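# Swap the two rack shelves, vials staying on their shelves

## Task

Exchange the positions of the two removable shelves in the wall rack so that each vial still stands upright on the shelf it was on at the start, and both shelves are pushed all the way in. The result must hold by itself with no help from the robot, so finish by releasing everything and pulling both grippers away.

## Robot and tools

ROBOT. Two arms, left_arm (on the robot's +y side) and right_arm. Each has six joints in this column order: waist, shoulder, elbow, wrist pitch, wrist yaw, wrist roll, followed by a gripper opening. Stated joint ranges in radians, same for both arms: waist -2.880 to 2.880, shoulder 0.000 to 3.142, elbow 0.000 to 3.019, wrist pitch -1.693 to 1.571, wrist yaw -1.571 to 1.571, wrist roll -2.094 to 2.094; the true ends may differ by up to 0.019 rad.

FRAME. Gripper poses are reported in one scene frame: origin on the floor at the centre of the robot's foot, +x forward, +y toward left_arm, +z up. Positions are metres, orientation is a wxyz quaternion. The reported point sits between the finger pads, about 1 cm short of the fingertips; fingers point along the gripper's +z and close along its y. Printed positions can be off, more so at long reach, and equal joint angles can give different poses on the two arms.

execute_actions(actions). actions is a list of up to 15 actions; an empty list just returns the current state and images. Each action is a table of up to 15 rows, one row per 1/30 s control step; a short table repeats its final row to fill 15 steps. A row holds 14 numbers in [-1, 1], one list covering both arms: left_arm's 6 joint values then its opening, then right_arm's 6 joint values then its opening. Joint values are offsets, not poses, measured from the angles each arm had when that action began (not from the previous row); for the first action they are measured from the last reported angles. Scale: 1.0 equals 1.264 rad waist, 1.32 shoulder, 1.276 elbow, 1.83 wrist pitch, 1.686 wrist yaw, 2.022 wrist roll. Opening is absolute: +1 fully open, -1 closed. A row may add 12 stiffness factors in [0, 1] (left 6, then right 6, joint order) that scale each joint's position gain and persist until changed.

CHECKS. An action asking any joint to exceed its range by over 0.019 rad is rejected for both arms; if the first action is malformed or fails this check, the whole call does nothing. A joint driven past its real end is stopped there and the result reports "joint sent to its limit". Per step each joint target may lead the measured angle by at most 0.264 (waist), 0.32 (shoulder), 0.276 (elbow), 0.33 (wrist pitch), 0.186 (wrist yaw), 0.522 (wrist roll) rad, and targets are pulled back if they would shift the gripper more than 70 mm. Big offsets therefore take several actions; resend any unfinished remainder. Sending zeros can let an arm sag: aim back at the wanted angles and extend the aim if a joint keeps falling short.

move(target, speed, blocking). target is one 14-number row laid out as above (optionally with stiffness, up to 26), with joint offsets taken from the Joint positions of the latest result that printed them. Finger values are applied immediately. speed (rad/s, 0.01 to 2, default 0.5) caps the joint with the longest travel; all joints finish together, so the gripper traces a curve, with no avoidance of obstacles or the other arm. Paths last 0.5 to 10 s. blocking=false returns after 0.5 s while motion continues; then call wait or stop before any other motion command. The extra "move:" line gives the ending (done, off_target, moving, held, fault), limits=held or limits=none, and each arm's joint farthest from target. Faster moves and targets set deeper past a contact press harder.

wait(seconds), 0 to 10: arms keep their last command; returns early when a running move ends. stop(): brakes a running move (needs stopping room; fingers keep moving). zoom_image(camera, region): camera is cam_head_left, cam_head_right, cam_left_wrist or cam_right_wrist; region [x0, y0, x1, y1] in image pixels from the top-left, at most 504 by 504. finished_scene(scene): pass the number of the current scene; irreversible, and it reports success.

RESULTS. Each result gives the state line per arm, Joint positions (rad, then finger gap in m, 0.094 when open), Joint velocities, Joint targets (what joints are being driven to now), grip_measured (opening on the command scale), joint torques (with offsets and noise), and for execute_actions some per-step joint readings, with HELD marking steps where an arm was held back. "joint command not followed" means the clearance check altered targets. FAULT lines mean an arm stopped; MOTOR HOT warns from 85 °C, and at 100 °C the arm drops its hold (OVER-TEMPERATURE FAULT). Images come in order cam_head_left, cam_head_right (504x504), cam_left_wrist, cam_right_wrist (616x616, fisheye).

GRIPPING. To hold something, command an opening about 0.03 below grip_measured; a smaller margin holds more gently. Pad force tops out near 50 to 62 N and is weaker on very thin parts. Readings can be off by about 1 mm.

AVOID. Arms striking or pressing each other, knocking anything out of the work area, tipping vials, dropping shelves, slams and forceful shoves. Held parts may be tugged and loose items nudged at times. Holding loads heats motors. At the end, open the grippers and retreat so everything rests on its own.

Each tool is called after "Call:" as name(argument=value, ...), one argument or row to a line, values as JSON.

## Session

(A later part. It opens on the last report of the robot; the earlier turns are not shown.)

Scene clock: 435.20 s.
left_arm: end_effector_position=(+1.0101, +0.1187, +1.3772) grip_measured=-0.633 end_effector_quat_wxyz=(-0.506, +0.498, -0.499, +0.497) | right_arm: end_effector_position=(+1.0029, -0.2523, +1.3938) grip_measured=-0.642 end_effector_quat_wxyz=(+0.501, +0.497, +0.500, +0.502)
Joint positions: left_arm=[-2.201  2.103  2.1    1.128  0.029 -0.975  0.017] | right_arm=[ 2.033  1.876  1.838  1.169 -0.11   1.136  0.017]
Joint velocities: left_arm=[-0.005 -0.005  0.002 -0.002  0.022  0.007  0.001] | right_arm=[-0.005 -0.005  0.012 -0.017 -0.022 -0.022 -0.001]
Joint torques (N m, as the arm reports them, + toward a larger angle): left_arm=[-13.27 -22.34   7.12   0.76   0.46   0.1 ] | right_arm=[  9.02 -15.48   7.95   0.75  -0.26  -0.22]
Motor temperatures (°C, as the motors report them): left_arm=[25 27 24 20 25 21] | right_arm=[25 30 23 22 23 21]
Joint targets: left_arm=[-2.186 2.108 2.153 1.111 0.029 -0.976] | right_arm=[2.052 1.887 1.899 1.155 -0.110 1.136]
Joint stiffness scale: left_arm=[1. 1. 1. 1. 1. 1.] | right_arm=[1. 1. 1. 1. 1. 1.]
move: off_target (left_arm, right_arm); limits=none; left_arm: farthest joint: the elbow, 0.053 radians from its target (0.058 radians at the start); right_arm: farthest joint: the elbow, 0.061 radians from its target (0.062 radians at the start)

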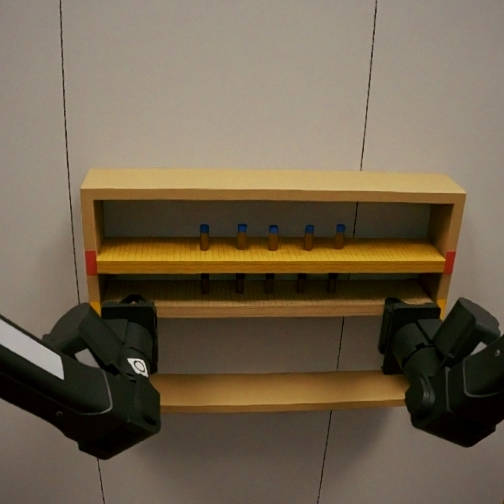

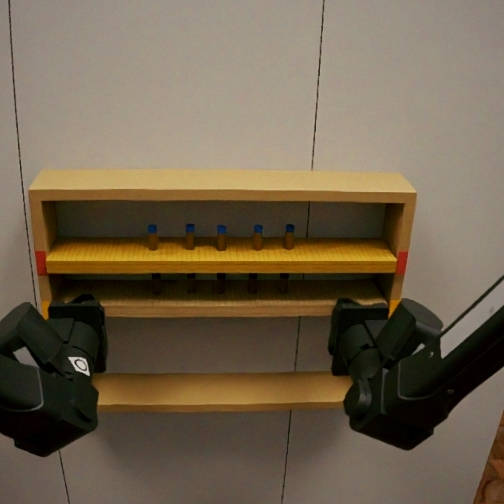

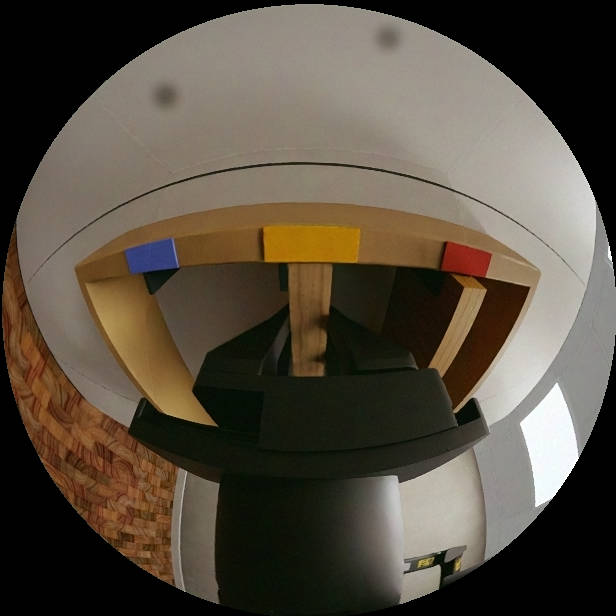

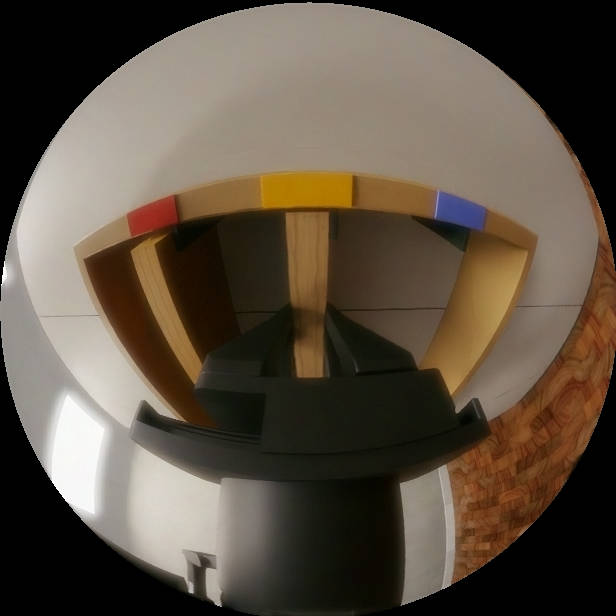

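Call:
move(
  target=[0,0,0.008,0,0,0,-0.7,0,0,0.008,0,0,0,-0.7],
  speed=0.05,
)

Call:
move(
  target=[0,0,0.008,0,0,0,0,0,0,0.008,0,0,0,0],
)

Call:
move(
  target=[0,-0.081,-0.269,0.145,0,0,0,-0.02,-0.075,-0.225,0.126,0,0.008,0],
  speed=0.2,
)

Scene clock: 449.67 s.
left_arm: end_effector_position=(+1.0095, +0.1183, +1.3767) grip_measured=-0.633 end_effector_quat_wxyz=(-0.505, +0.498, -0.500, +0.497) | right_arm: end_effector_position=(+1.0022, -0.2519, +1.3931) grip_measured=-0.642 end_effector_quat_wxyz=(+0.500, +0.498, +0.500, +0.501)
Joint positions: left_arm=[-2.201  2.103  2.098  1.128  0.029 -0.975  0.017] | right_arm=[ 2.033  1.876  1.836  1.169 -0.11   1.136  0.017]
Joint velocities: left_arm=[-0.015 -0.015  0.022 -0.022  0.022  0.051 -0.001] | right_arm=[-0.015 -0.015 -0.002 -0.022 -0.022  0.037 -0.001]
Joint torques (N m, as the arm reports them, + toward a larger angle): left_arm=[-14.52 -22.76   4.13   1.36   0.46   0.11] | right_arm=[  7.71 -16.25   4.67   1.32  -0.27  -0.24]
Motor temperatures (°C, as the motors report them): left_arm=[25 27 25 20 25 21] | right_arm=[25 30 24 22 23 21]
Joint targets: left_arm=[-2.201 2.103 2.111 1.128 0.029 -0.975] | right_arm=[2.033 1.876 1.848 1.169 -0.110 1.136]
Joint stiffness scale: left_arm=[1. 1. 1. 1. 1. 1.] | right_arm=[1. 1. 1. 1. 1. 1.]
move: done; limits=none; left_arm: farthest joint: the elbow, 0.012 radians from its target (0.010 radians at the start); right_arm: farthest joint: the elbow, 0.013 radians from its target (0.011 radians at the start)

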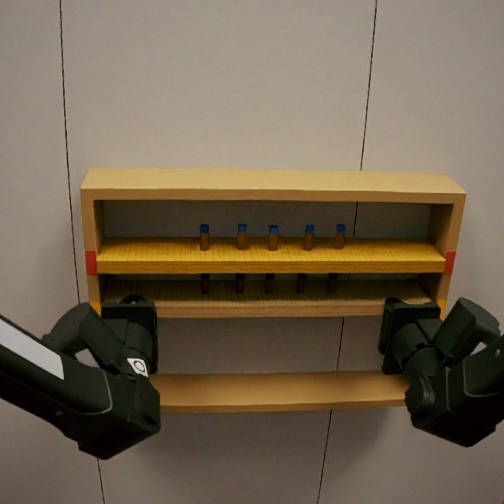

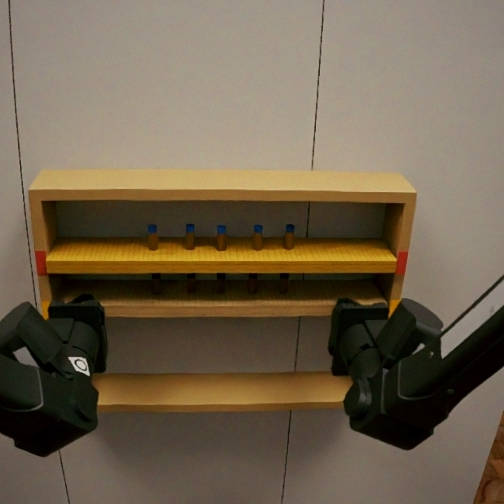

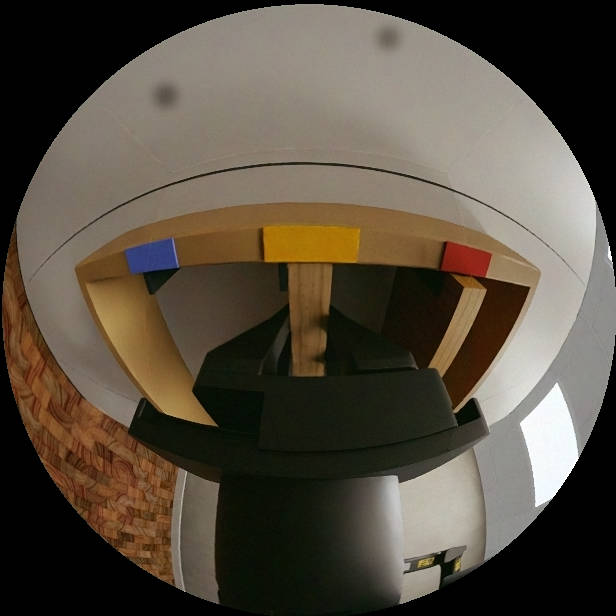

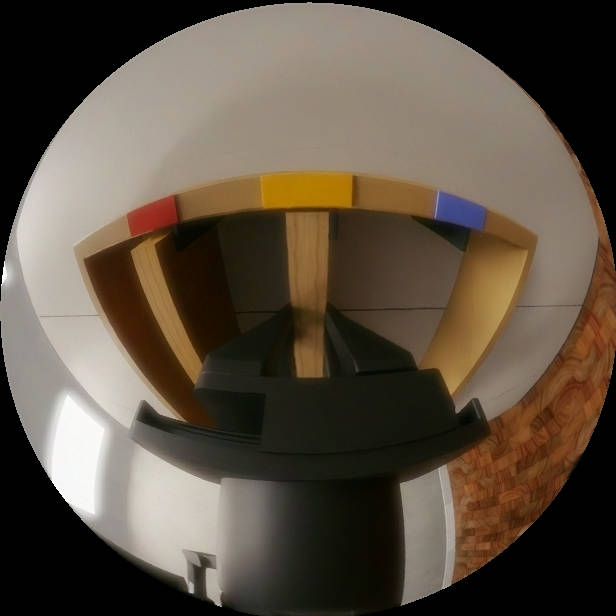

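Scene clock: 450.37 s.
left_arm: end_effector_position=(+1.0094, +0.1182, +1.3766) grip_measured=-0.002 end_effector_quat_wxyz=(-0.505, +0.498, -0.500, +0.497) | right_arm: end_effector_position=(+1.0019, -0.2518, +1.3929) grip_measured=-0.003 end_effector_quat_wxyz=(+0.500, +0.498, +0.501, +0.501)
Joint positions: left_arm=[-2.201  2.103  2.098  1.128  0.029 -0.975  0.047] | right_arm=[ 2.033  1.876  1.835  1.169 -0.11   1.136  0.047]
Joint velocities: left_arm=[ 0.005  0.005  0.012 -0.002 -0.037  0.007 -0.   ] | right_arm=[ 0.005 -0.024 -0.007 -0.012  0.051  0.066 -0.001]
Joint torques (N m, as the arm reports them, + toward a larger angle): left_arm=[-14.57 -22.82   3.97   1.38   0.47   0.11] | right_arm=[  7.79 -16.34   4.57   1.26  -0.27  -0.23]
Motor temperatures (°C, as the motors report them): left_arm=[25 27 25 20 25 21] | right_arm=[25 30 24 22 23 21]
Joint targets: left_arm=[-2.201 2.103 2.108 1.128 0.029 -0.975] | right_arm=[2.033 1.876 1.846 1.169 -0.110 1.136]
Joint stiffness scale: left_arm=[1. 1. 1. 1. 1. 1.] | right_arm=[1. 1. 1. 1. 1. 1.]
move: done; limits=none; left_arm: farthest joint: the elbow, 0.010 radians from its target (0.010 radians at the start); right_arm: farthest joint: the elbow, 0.011 radians from its target (0.011 radians at the start)

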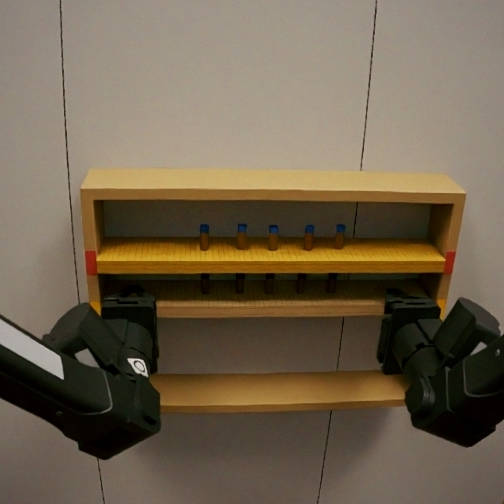

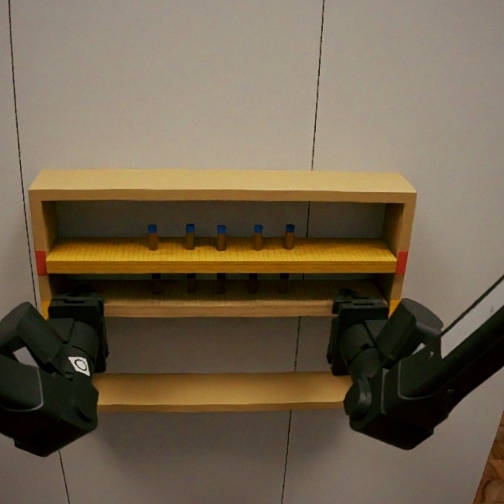

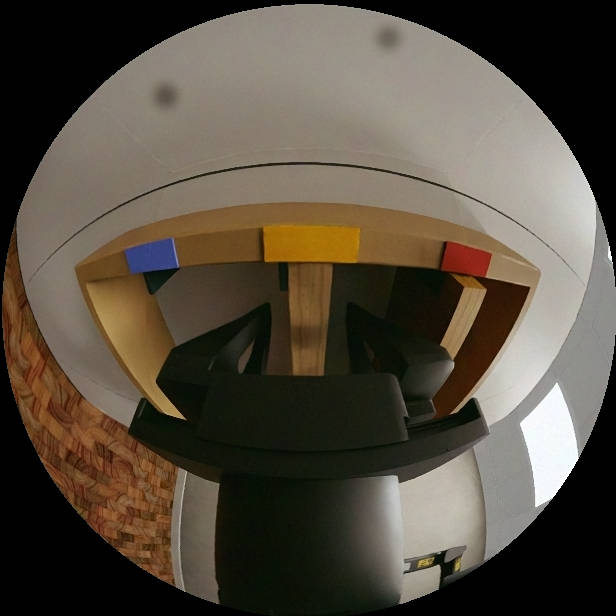

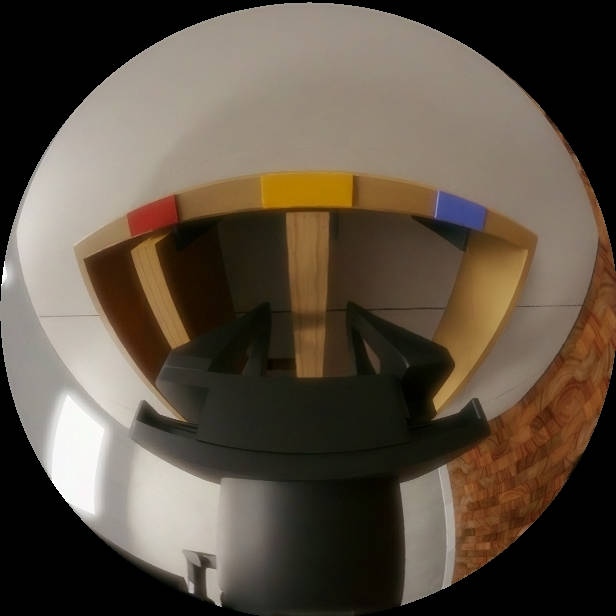

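Scene clock: 452.43 s.
left_arm: end_effector_position=(+0.9266, +0.1173, +1.3801) grip_measured=-0.002 end_effector_quat_wxyz=(-0.503, +0.498, -0.502, +0.497) | right_arm: end_effector_position=(+0.9257, -0.2483, +1.3999) grip_measured=-0.003 end_effector_quat_wxyz=(+0.499, +0.499, +0.501, +0.501)
Joint positions: left_arm=[-2.201  2.012  1.757  1.372  0.029 -0.975  0.047] | right_arm=[ 2.03   1.801  1.55   1.377 -0.11   1.139  0.047]
Joint velocities: left_arm=[-0.005  0.005 -0.012 -0.007  0.037  0.007  0.   ] | right_arm=[-0.015 -0.005 -0.027  0.007 -0.007 -0.037 -0.   ]
Joint torques (N m, as the arm reports them, + toward a larger angle): left_arm=[-13.59 -22.15   1.58   2.17   0.44   0.11] | right_arm=[  5.61 -16.59   2.17   1.97  -0.27  -0.11]
Motor temperatures (°C, as the motors report them): left_arm=[25 27 25 20 25 21] | right_arm=[25 30 24 22 23 21]
Joint targets: left_arm=[-2.201 1.996 1.755 1.394 0.029 -0.975] | right_arm=[2.008 1.777 1.548 1.400 -0.110 1.152]
Joint stiffness scale: left_arm=[1. 1. 1. 1. 1. 1.] | right_arm=[1. 1. 1. 1. 1. 1.]
move: off_target (left_arm, right_arm); limits=none; left_arm: farthest joint: the wrist pitch, 0.021 radians from its target (0.265 radians at the start); right_arm: farthest joint: the shoulder, 0.024 radians from its target (0.099 radians at the start)

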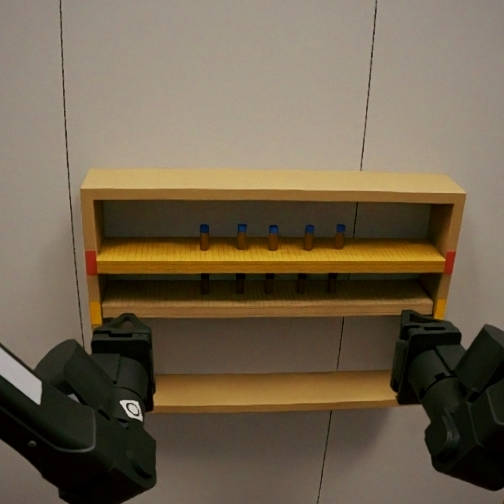

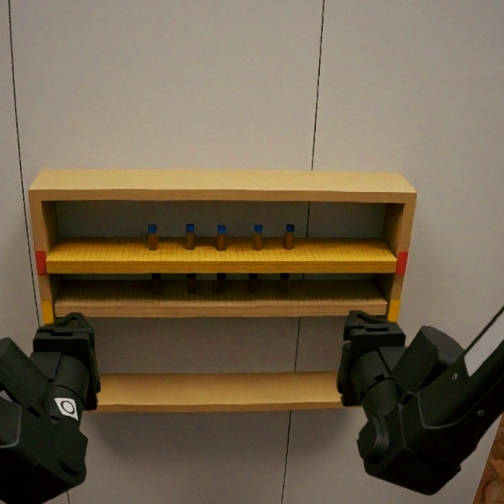

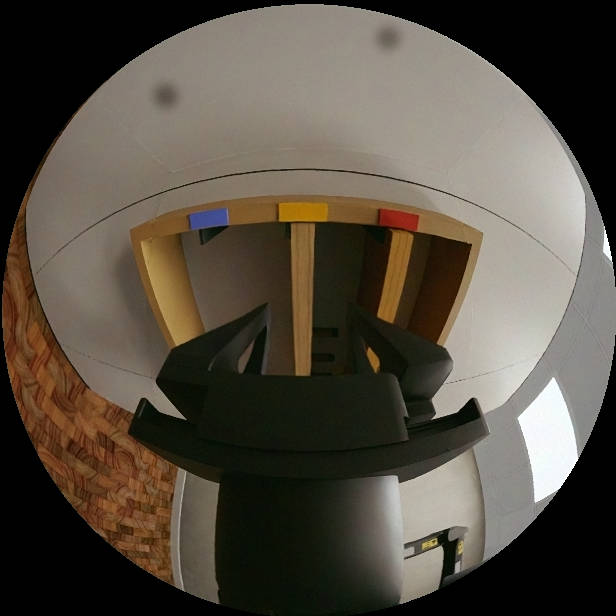

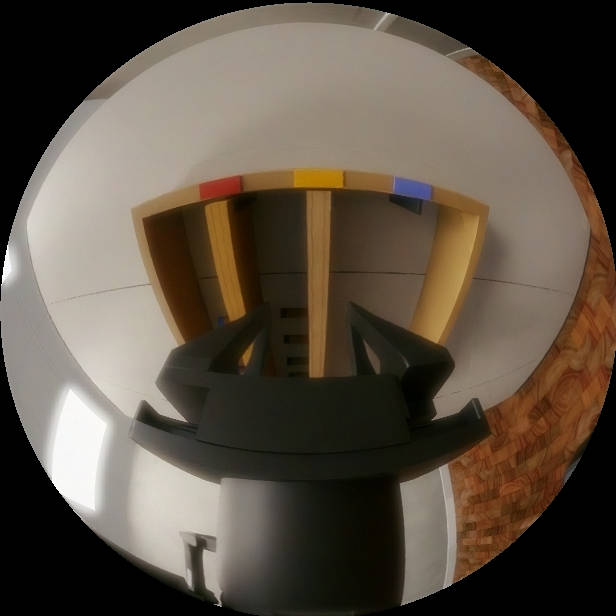

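Call:
move(
  target=[-0.062,-0.13,-0.135,0.021,-0.017,0.032,0,0.053,-0.14,-0.116,-0.014,0.015,-0.025,0],
  speed=0.2,
)

Call:
move(
  target=[0,0.046,0.194,-0.105,0,0,0,0.024,0.055,0.181,-0.096,0.003,-0.013,0],
  speed=0.15,
)

Scene clock: 464.60 s.
left_arm: end_effector_position=(+0.9303, +0.1227, +1.4563) grip_measured=-0.002 end_effector_quat_wxyz=(-0.506, +0.499, -0.496, +0.500) | right_arm: end_effector_position=(+0.9293, -0.2550, +1.4738) grip_measured=-0.003 end_effector_quat_wxyz=(+0.503, +0.498, +0.494, +0.504)
Joint positions: left_arm=[-2.265  1.848  1.588  1.39   0.004 -0.925  0.047] | right_arm=[ 2.078  1.633  1.406  1.365 -0.09   1.102  0.047]
Joint velocities: left_arm=[-0.015 -0.005 -0.012  0.002 -0.037  0.007  0.   ] | right_arm=[-0.015 -0.005 -0.012  0.007 -0.037 -0.007 -0.   ]
Joint torques (N m, as the arm reports them, + toward a larger angle): left_arm=[-14.12 -20.96   1.49   2.07   0.35   0.23] | right_arm=[  7.86 -15.37   2.38   0.8   -0.1   -0.35]
Motor temperatures (°C, as the motors report them): left_arm=[25 27 24 20 25 21] | right_arm=[25 30 23 22 23 21]
Joint targets: left_arm=[-2.280 1.840 1.585 1.410 0.001 -0.910] | right_arm=[2.097 1.616 1.402 1.352 -0.085 1.089]
Joint stiffness scale: left_arm=[1. 1. 1. 1. 1. 1.] | right_arm=[1. 1. 1. 1. 1. 1.]
move: off_target (left_arm); limits=none; left_arm: farthest joint: the wrist pitch, 0.021 radians from its target (0.039 radians at the start); right_arm: farthest joint: the waist, 0.019 radians from its target (0.067 radians at the start)

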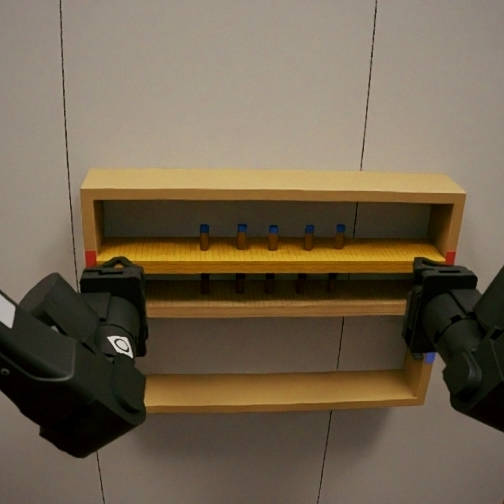

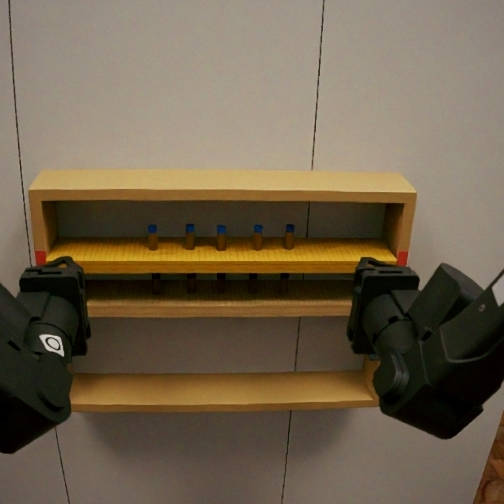

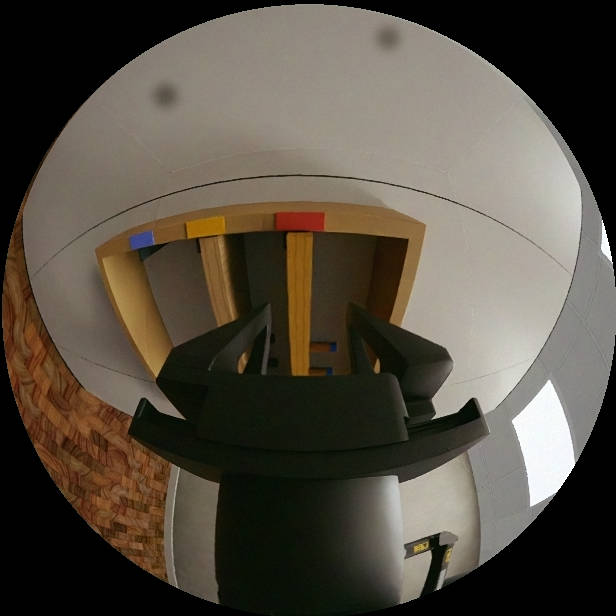

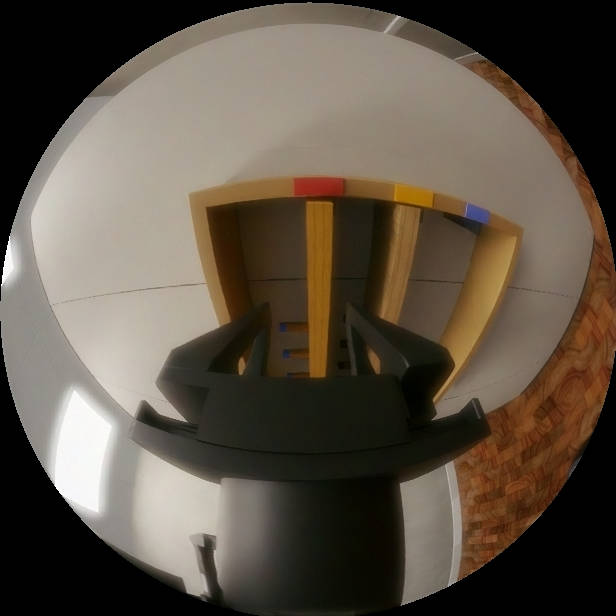

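Scene clock: 466.57 s.
left_arm: end_effector_position=(+0.9969, +0.1255, +1.4596) grip_measured=-0.002 end_effector_quat_wxyz=(-0.508, +0.498, -0.494, +0.500) | right_arm: end_effector_position=(+0.9913, -0.2552, +1.4741) grip_measured=-0.003 end_effector_quat_wxyz=(+0.504, +0.496, +0.497, +0.504)
Joint positions: left_arm=[-2.265  1.891  1.815  1.212  0.004 -0.925  0.047] | right_arm=[ 2.087  1.679  1.613  1.203 -0.09   1.088  0.047]
Joint velocities: left_arm=[-0.005 -0.015  0.012  0.002  0.007 -0.007 -0.   ] | right_arm=[ 0.015 -0.015  0.017 -0.022  0.022 -0.022 -0.001]
Joint torques (N m, as the arm reports them, + toward a larger angle): left_arm=[-13.72 -20.41   4.33   0.81   0.5    0.11] | right_arm=[  8.82 -13.67   5.26   0.83  -0.1   -0.34]
Motor temperatures (°C, as the motors report them): left_arm=[25 27 24 20 25 21] | right_arm=[25 30 23 22 23 21]
Joint targets: left_arm=[-2.265 1.909 1.836 1.198 0.004 -0.925] | right_arm=[2.108 1.706 1.637 1.189 -0.085 1.075]
Joint stiffness scale: left_arm=[1. 1. 1. 1. 1. 1.] | right_arm=[1. 1. 1. 1. 1. 1.]
move: off_target (left_arm, right_arm); limits=none; left_arm: farthest joint: the elbow, 0.021 radians from its target (0.248 radians at the start); right_arm: farthest joint: the shoulder, 0.026 radians from its target (0.072 radians at the start)

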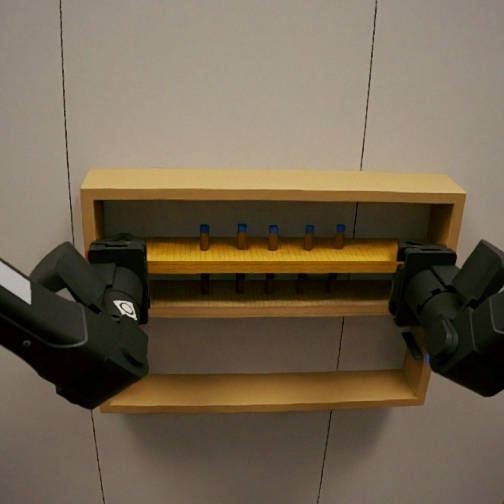

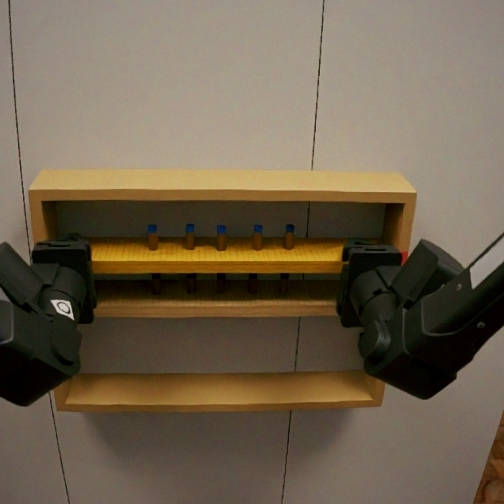

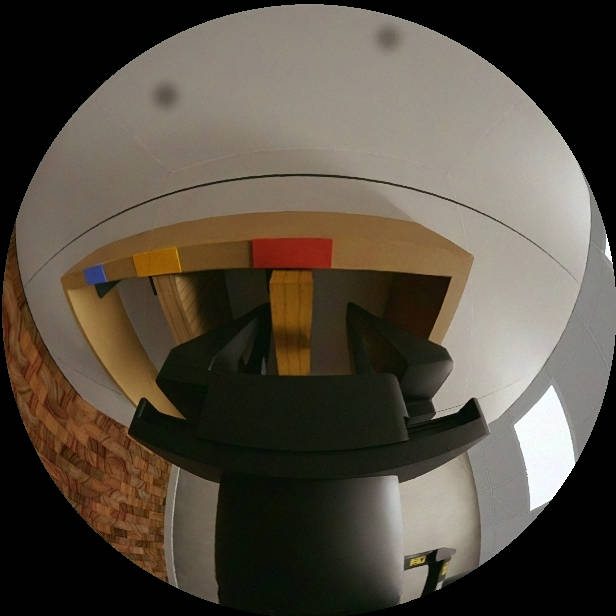

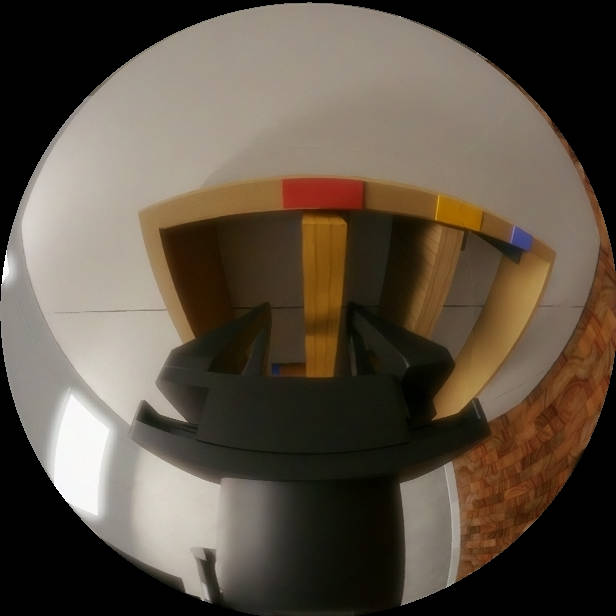

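Lower shoulders: L +.013, R +.007 beyond present targets.

Call:
move(
  target=[0,0.0235,0.014,0,0,0,0,0.008,0.025,0.016,0,0,0,0],
  speed=0.04,
)

Scene clock: 476.23 s.
left_arm: end_effector_position=(+0.9898, +0.1167, +1.4478) grip_measured=-0.002 end_effector_quat_wxyz=(-0.501, +0.499, -0.501, +0.499) | right_arm: end_effector_position=(+0.9886, -0.2517, +1.4679) grip_measured=-0.003 end_effector_quat_wxyz=(+0.501, +0.497, +0.500, +0.503)
Joint positions: left_arm=[-2.265  1.91   1.815  1.211  0.004 -0.925  0.047] | right_arm=[ 2.087  1.689  1.613  1.202 -0.09   1.088  0.047]
Joint velocities: left_arm=[ 0.015 -0.015  0.007  0.002  0.022 -0.007 -0.   ] | right_arm=[ 0.005 -0.005  0.002  0.002  0.007 -0.022 -0.001]
Joint torques (N m, as the arm reports them, + toward a larger angle): left_arm=[-13.86 -20.64   4.02   1.32   0.5    0.11] | right_arm=[  8.07 -13.83   4.99   1.23  -0.3   -0.22]
Motor temperatures (°C, as the motors report them): left_arm=[25 27 24 20 25 21] | right_arm=[25 30 23 22 23 21]
Joint targets: left_arm=[-2.265 1.923 1.832 1.211 0.004 -0.925] | right_arm=[2.097 1.713 1.633 1.202 -0.090 1.088]
Joint stiffness scale: left_arm=[1. 1. 1. 1. 1. 1.] | right_arm=[1. 1. 1. 1. 1. 1.]
move: off_target (right_arm); limits=none; left_arm: farthest joint: the elbow, 0.018 radians from its target (0.018 radians at the start); right_arm: farthest joint: the shoulder, 0.023 radians from its target (0.032 radians at the start)

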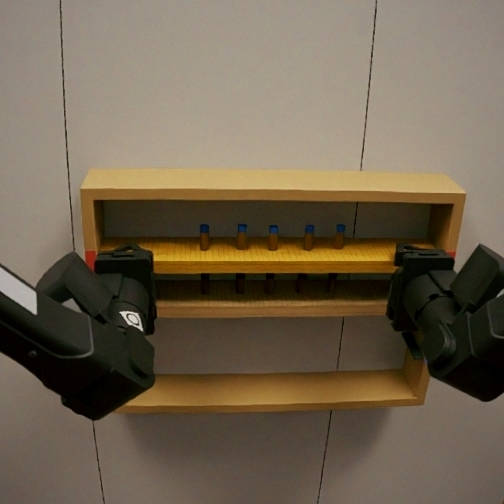

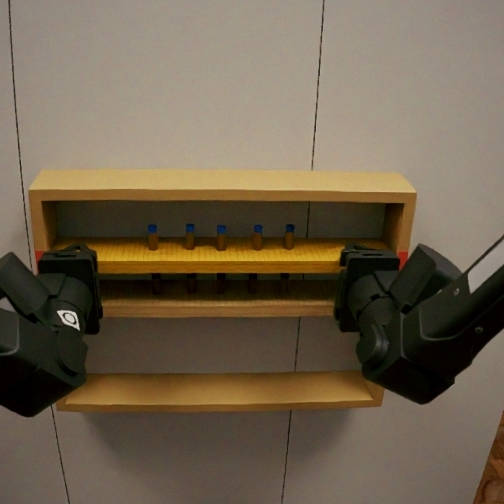

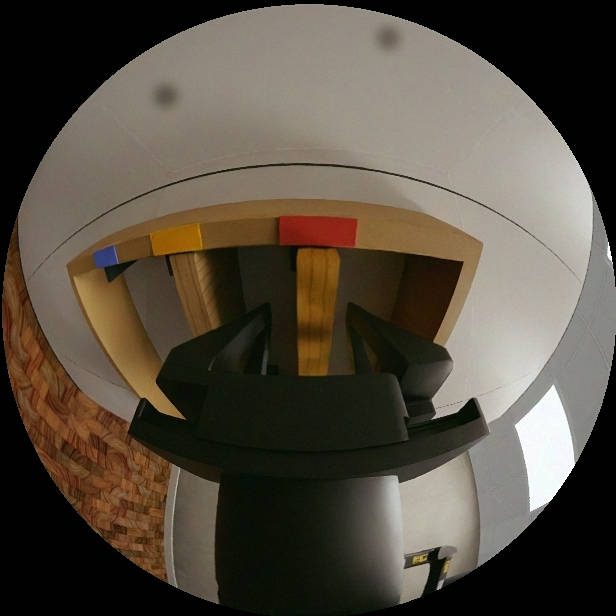

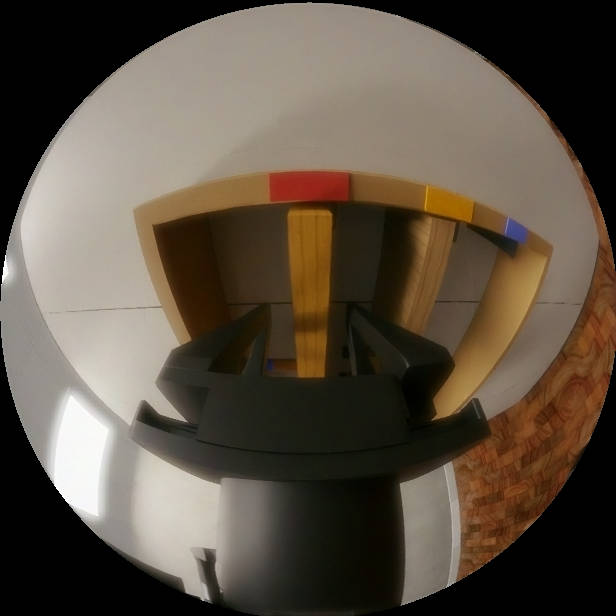

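Raise left slightly via elbow (+.008 gives forward/up), then close.

Call:
move(
  target=[0,0,0.023,0,0,0,-0.4,0,0,0.01,0,0,0,-0.4],
  speed=0.04,
)

Call:
move(
  target=[0,0,0.008,0,0,0,-0.70,0,0,0.008,0,0,0,-0.70],
)

Scene clock: 484.73 s.
left_arm: end_effector_position=(+0.9929, +0.1187, +1.4505) grip_measured=-0.398 end_effector_quat_wxyz=(-0.504, +0.499, -0.498, +0.499) | right_arm: end_effector_position=(+0.9886, -0.2517, +1.4679) grip_measured=-0.397 end_effector_quat_wxyz=(+0.501, +0.497, +0.500, +0.503)
Joint positions: left_arm=[-2.265  1.91   1.823  1.211  0.004 -0.925  0.028] | right_arm=[ 2.087  1.689  1.613  1.202 -0.09   1.088  0.028]
Joint velocities: left_arm=[-0.015  0.005  0.002  0.017 -0.051 -0.066 -0.001] | right_arm=[-0.005 -0.005 -0.017 -0.002  0.022 -0.051  0.   ]
Joint torques (N m, as the arm reports them, + toward a larger angle): left_arm=[-14.   -21.77   4.21   1.31   0.5    0.1 ] | right_arm=[  7.36 -15.85   4.37   1.19  -0.3   -0.24]
Motor temperatures (°C, as the motors report them): left_arm=[25 27 24 20 25 21] | right_arm=[25 30 23 22 23 21]
Joint targets: left_arm=[-2.265 1.910 1.844 1.211 0.004 -0.925] | right_arm=[2.087 1.689 1.626 1.202 -0.090 1.088]
Joint stiffness scale: left_arm=[1. 1. 1. 1. 1. 1.] | right_arm=[1. 1. 1. 1. 1. 1.]
move: off_target (left_arm); limits=none; left_arm: farthest joint: the elbow, 0.021 radians from its target (0.030 radians at the start); right_arm: farthest joint: the elbow, 0.013 radians from its target (0.013 radians at the start)

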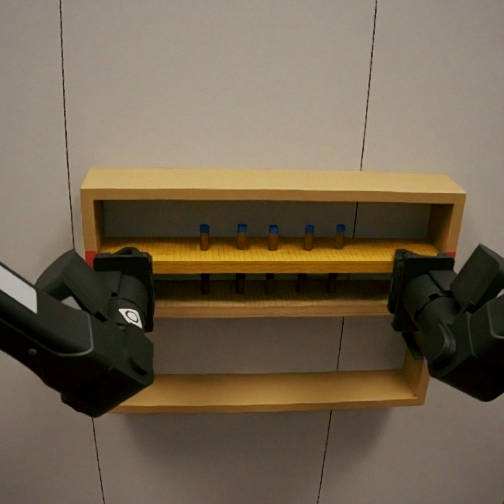

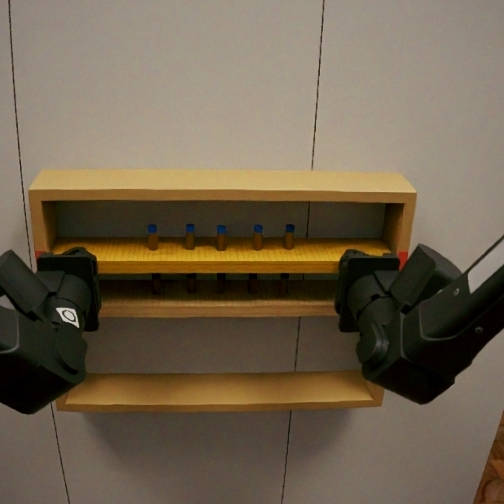

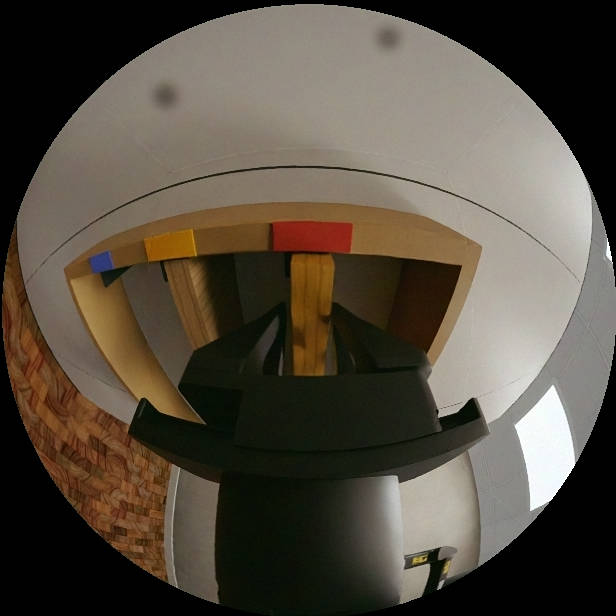

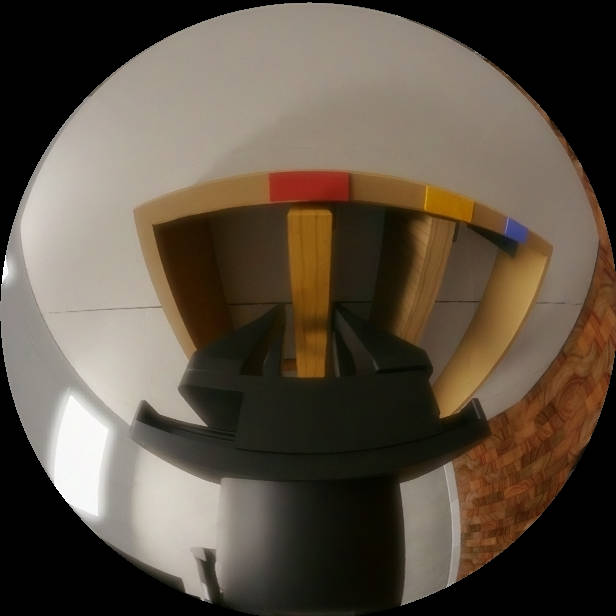

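Scene clock: 485.43 s.
left_arm: end_effector_position=(+0.9929, +0.1187, +1.4507) grip_measured=-0.633 end_effector_quat_wxyz=(-0.505, +0.497, -0.499, +0.498) | right_arm: end_effector_position=(+0.9883, -0.2516, +1.4674) grip_measured=-0.635 end_effector_quat_wxyz=(+0.500, +0.497, +0.500, +0.502)
Joint positions: left_arm=[-2.265  1.91   1.823  1.212  0.005 -0.92   0.017] | right_arm=[ 2.087  1.689  1.612  1.201 -0.089  1.087  0.017]
Joint velocities: left_arm=[-0.005 -0.005  0.007  0.007 -0.037  0.037  0.001] | right_arm=[ 0.005  0.015  0.012  0.002  0.007 -0.007  0.001]
Joint torques (N m, as the arm reports them, + toward a larger angle): left_arm=[-13.87 -21.82   3.47   1.3    0.46   0.07] | right_arm=[  7.46 -15.69   4.28   1.25  -0.35  -0.21]
Motor temperatures (°C, as the motors report them): left_arm=[25 27 24 20 25 21] | right_arm=[25 30 23 22 23 21]
Joint targets: left_arm=[-2.265 1.911 1.834 1.211 0.004 -0.925] | right_arm=[2.087 1.689 1.623 1.202 -0.090 1.088]
Joint stiffness scale: left_arm=[1. 1. 1. 1. 1. 1.] | right_arm=[1. 1. 1. 1. 1. 1.]
move: done; limits=none; left_arm: farthest joint: the elbow, 0.010 radians from its target (0.010 radians at the start); right_arm: farthest joint: the elbow, 0.011 radians from its target (0.010 radians at the start)

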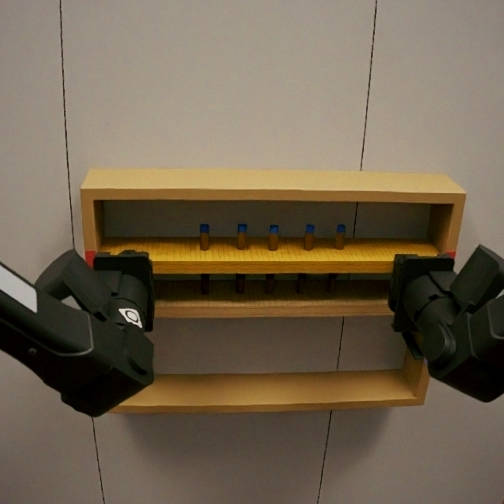

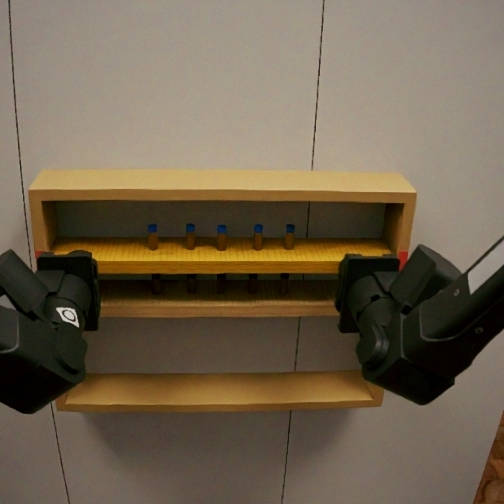

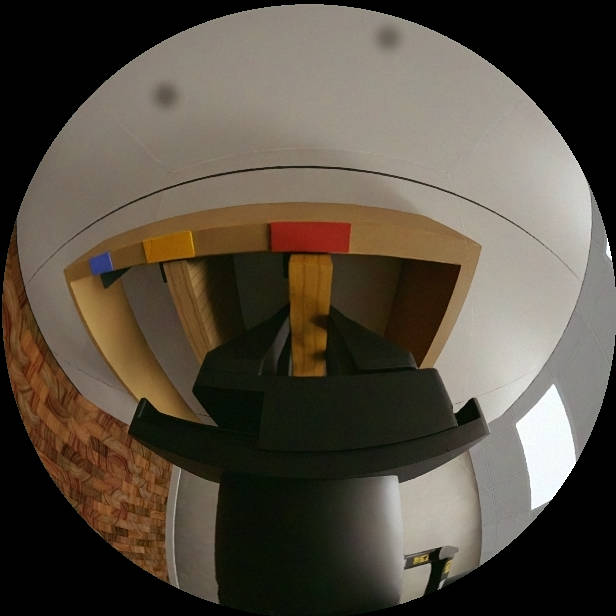

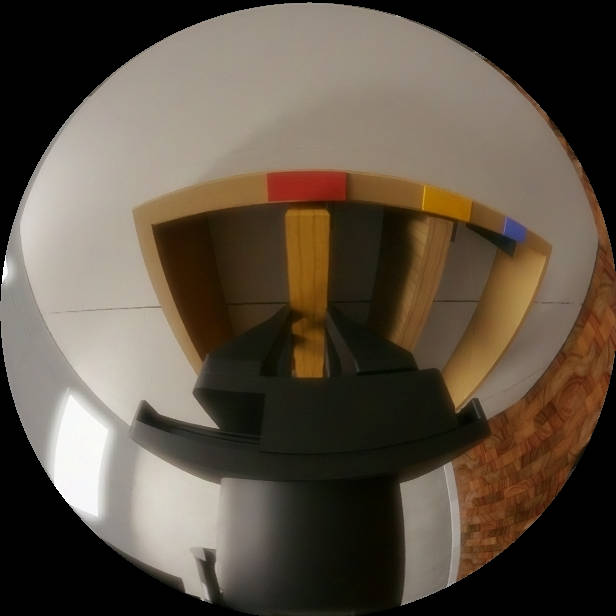

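Call:
move(
  target=[0,-0.066,-0.173,0.107,0.004,0,-0.70,-0.014,-0.072,-0.164,0.106,-0.006,0.01,-0.70],
  speed=0.07,
)

Scene clock: 498.60 s.
left_arm: end_effector_position=(+0.9310, +0.1185, +1.4506) grip_measured=-0.633 end_effector_quat_wxyz=(-0.502, +0.498, -0.503, +0.497) | right_arm: end_effector_position=(+0.9250, -0.2503, +1.4674) grip_measured=-0.635 end_effector_quat_wxyz=(+0.499, +0.498, +0.504, +0.499)
Joint positions: left_arm=[-2.265  1.856  1.598  1.371  0.004 -0.919  0.017] | right_arm=[ 2.081  1.638  1.398  1.358 -0.087  1.087  0.017]
Joint velocities: left_arm=[-0.015 -0.005  0.002  0.002 -0.007 -0.007  0.001] | right_arm=[ 0.005 -0.015 -0.007  0.002 -0.081 -0.022 -0.   ]
Joint torques (N m, as the arm reports them, + toward a larger angle): left_arm=[-13.18 -23.05   2.1    2.62   0.91   0.1 ] | right_arm=[  5.83 -17.33   2.8    2.48  -0.74  -0.06]
Motor temperatures (°C, as the motors report them): left_arm=[25 27 23 20 25 21] | right_arm=[25 30 23 22 23 21]
Joint targets: left_arm=[-2.265 1.823 1.603 1.408 0.012 -0.920] | right_arm=[2.070 1.594 1.403 1.396 -0.099 1.107]
Joint stiffness scale: left_arm=[1. 1. 1. 1. 1. 1.] | right_arm=[1. 1. 1. 1. 1. 1.]
move: off_target (left_arm, right_arm); limits=none; left_arm: farthest joint: the wrist pitch, 0.036 radians from its target (0.196 radians at the start); right_arm: farthest joint: the shoulder, 0.044 radians from its target (0.095 radians at the start)

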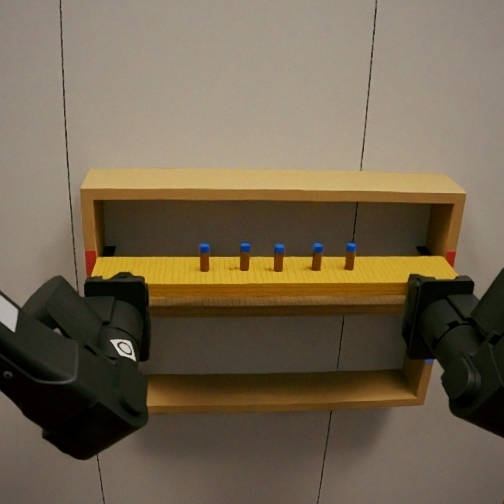

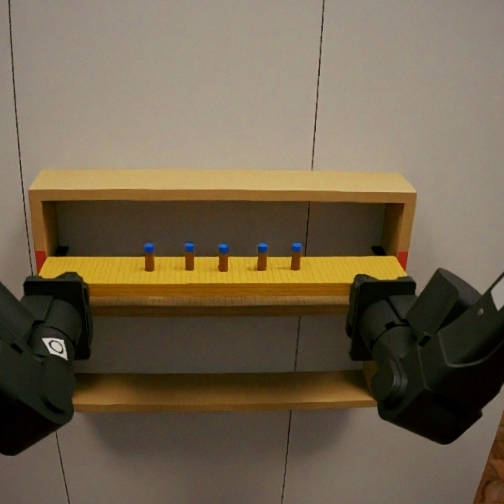

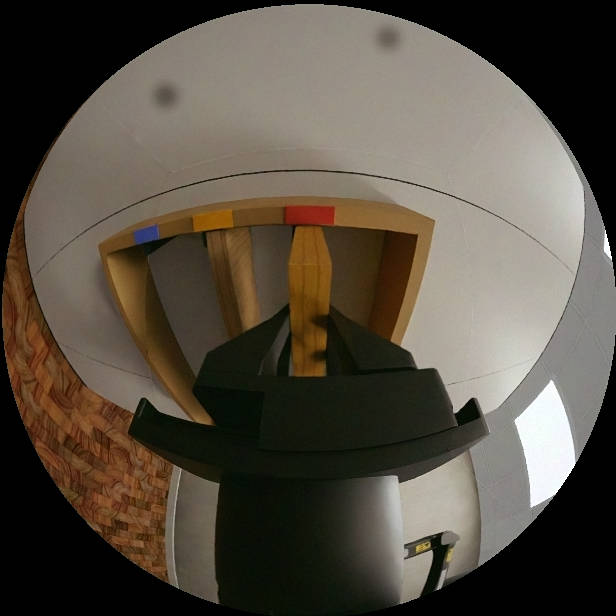

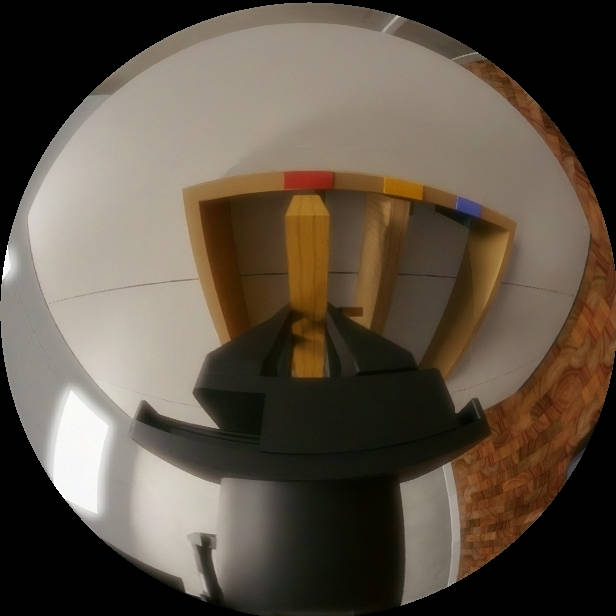

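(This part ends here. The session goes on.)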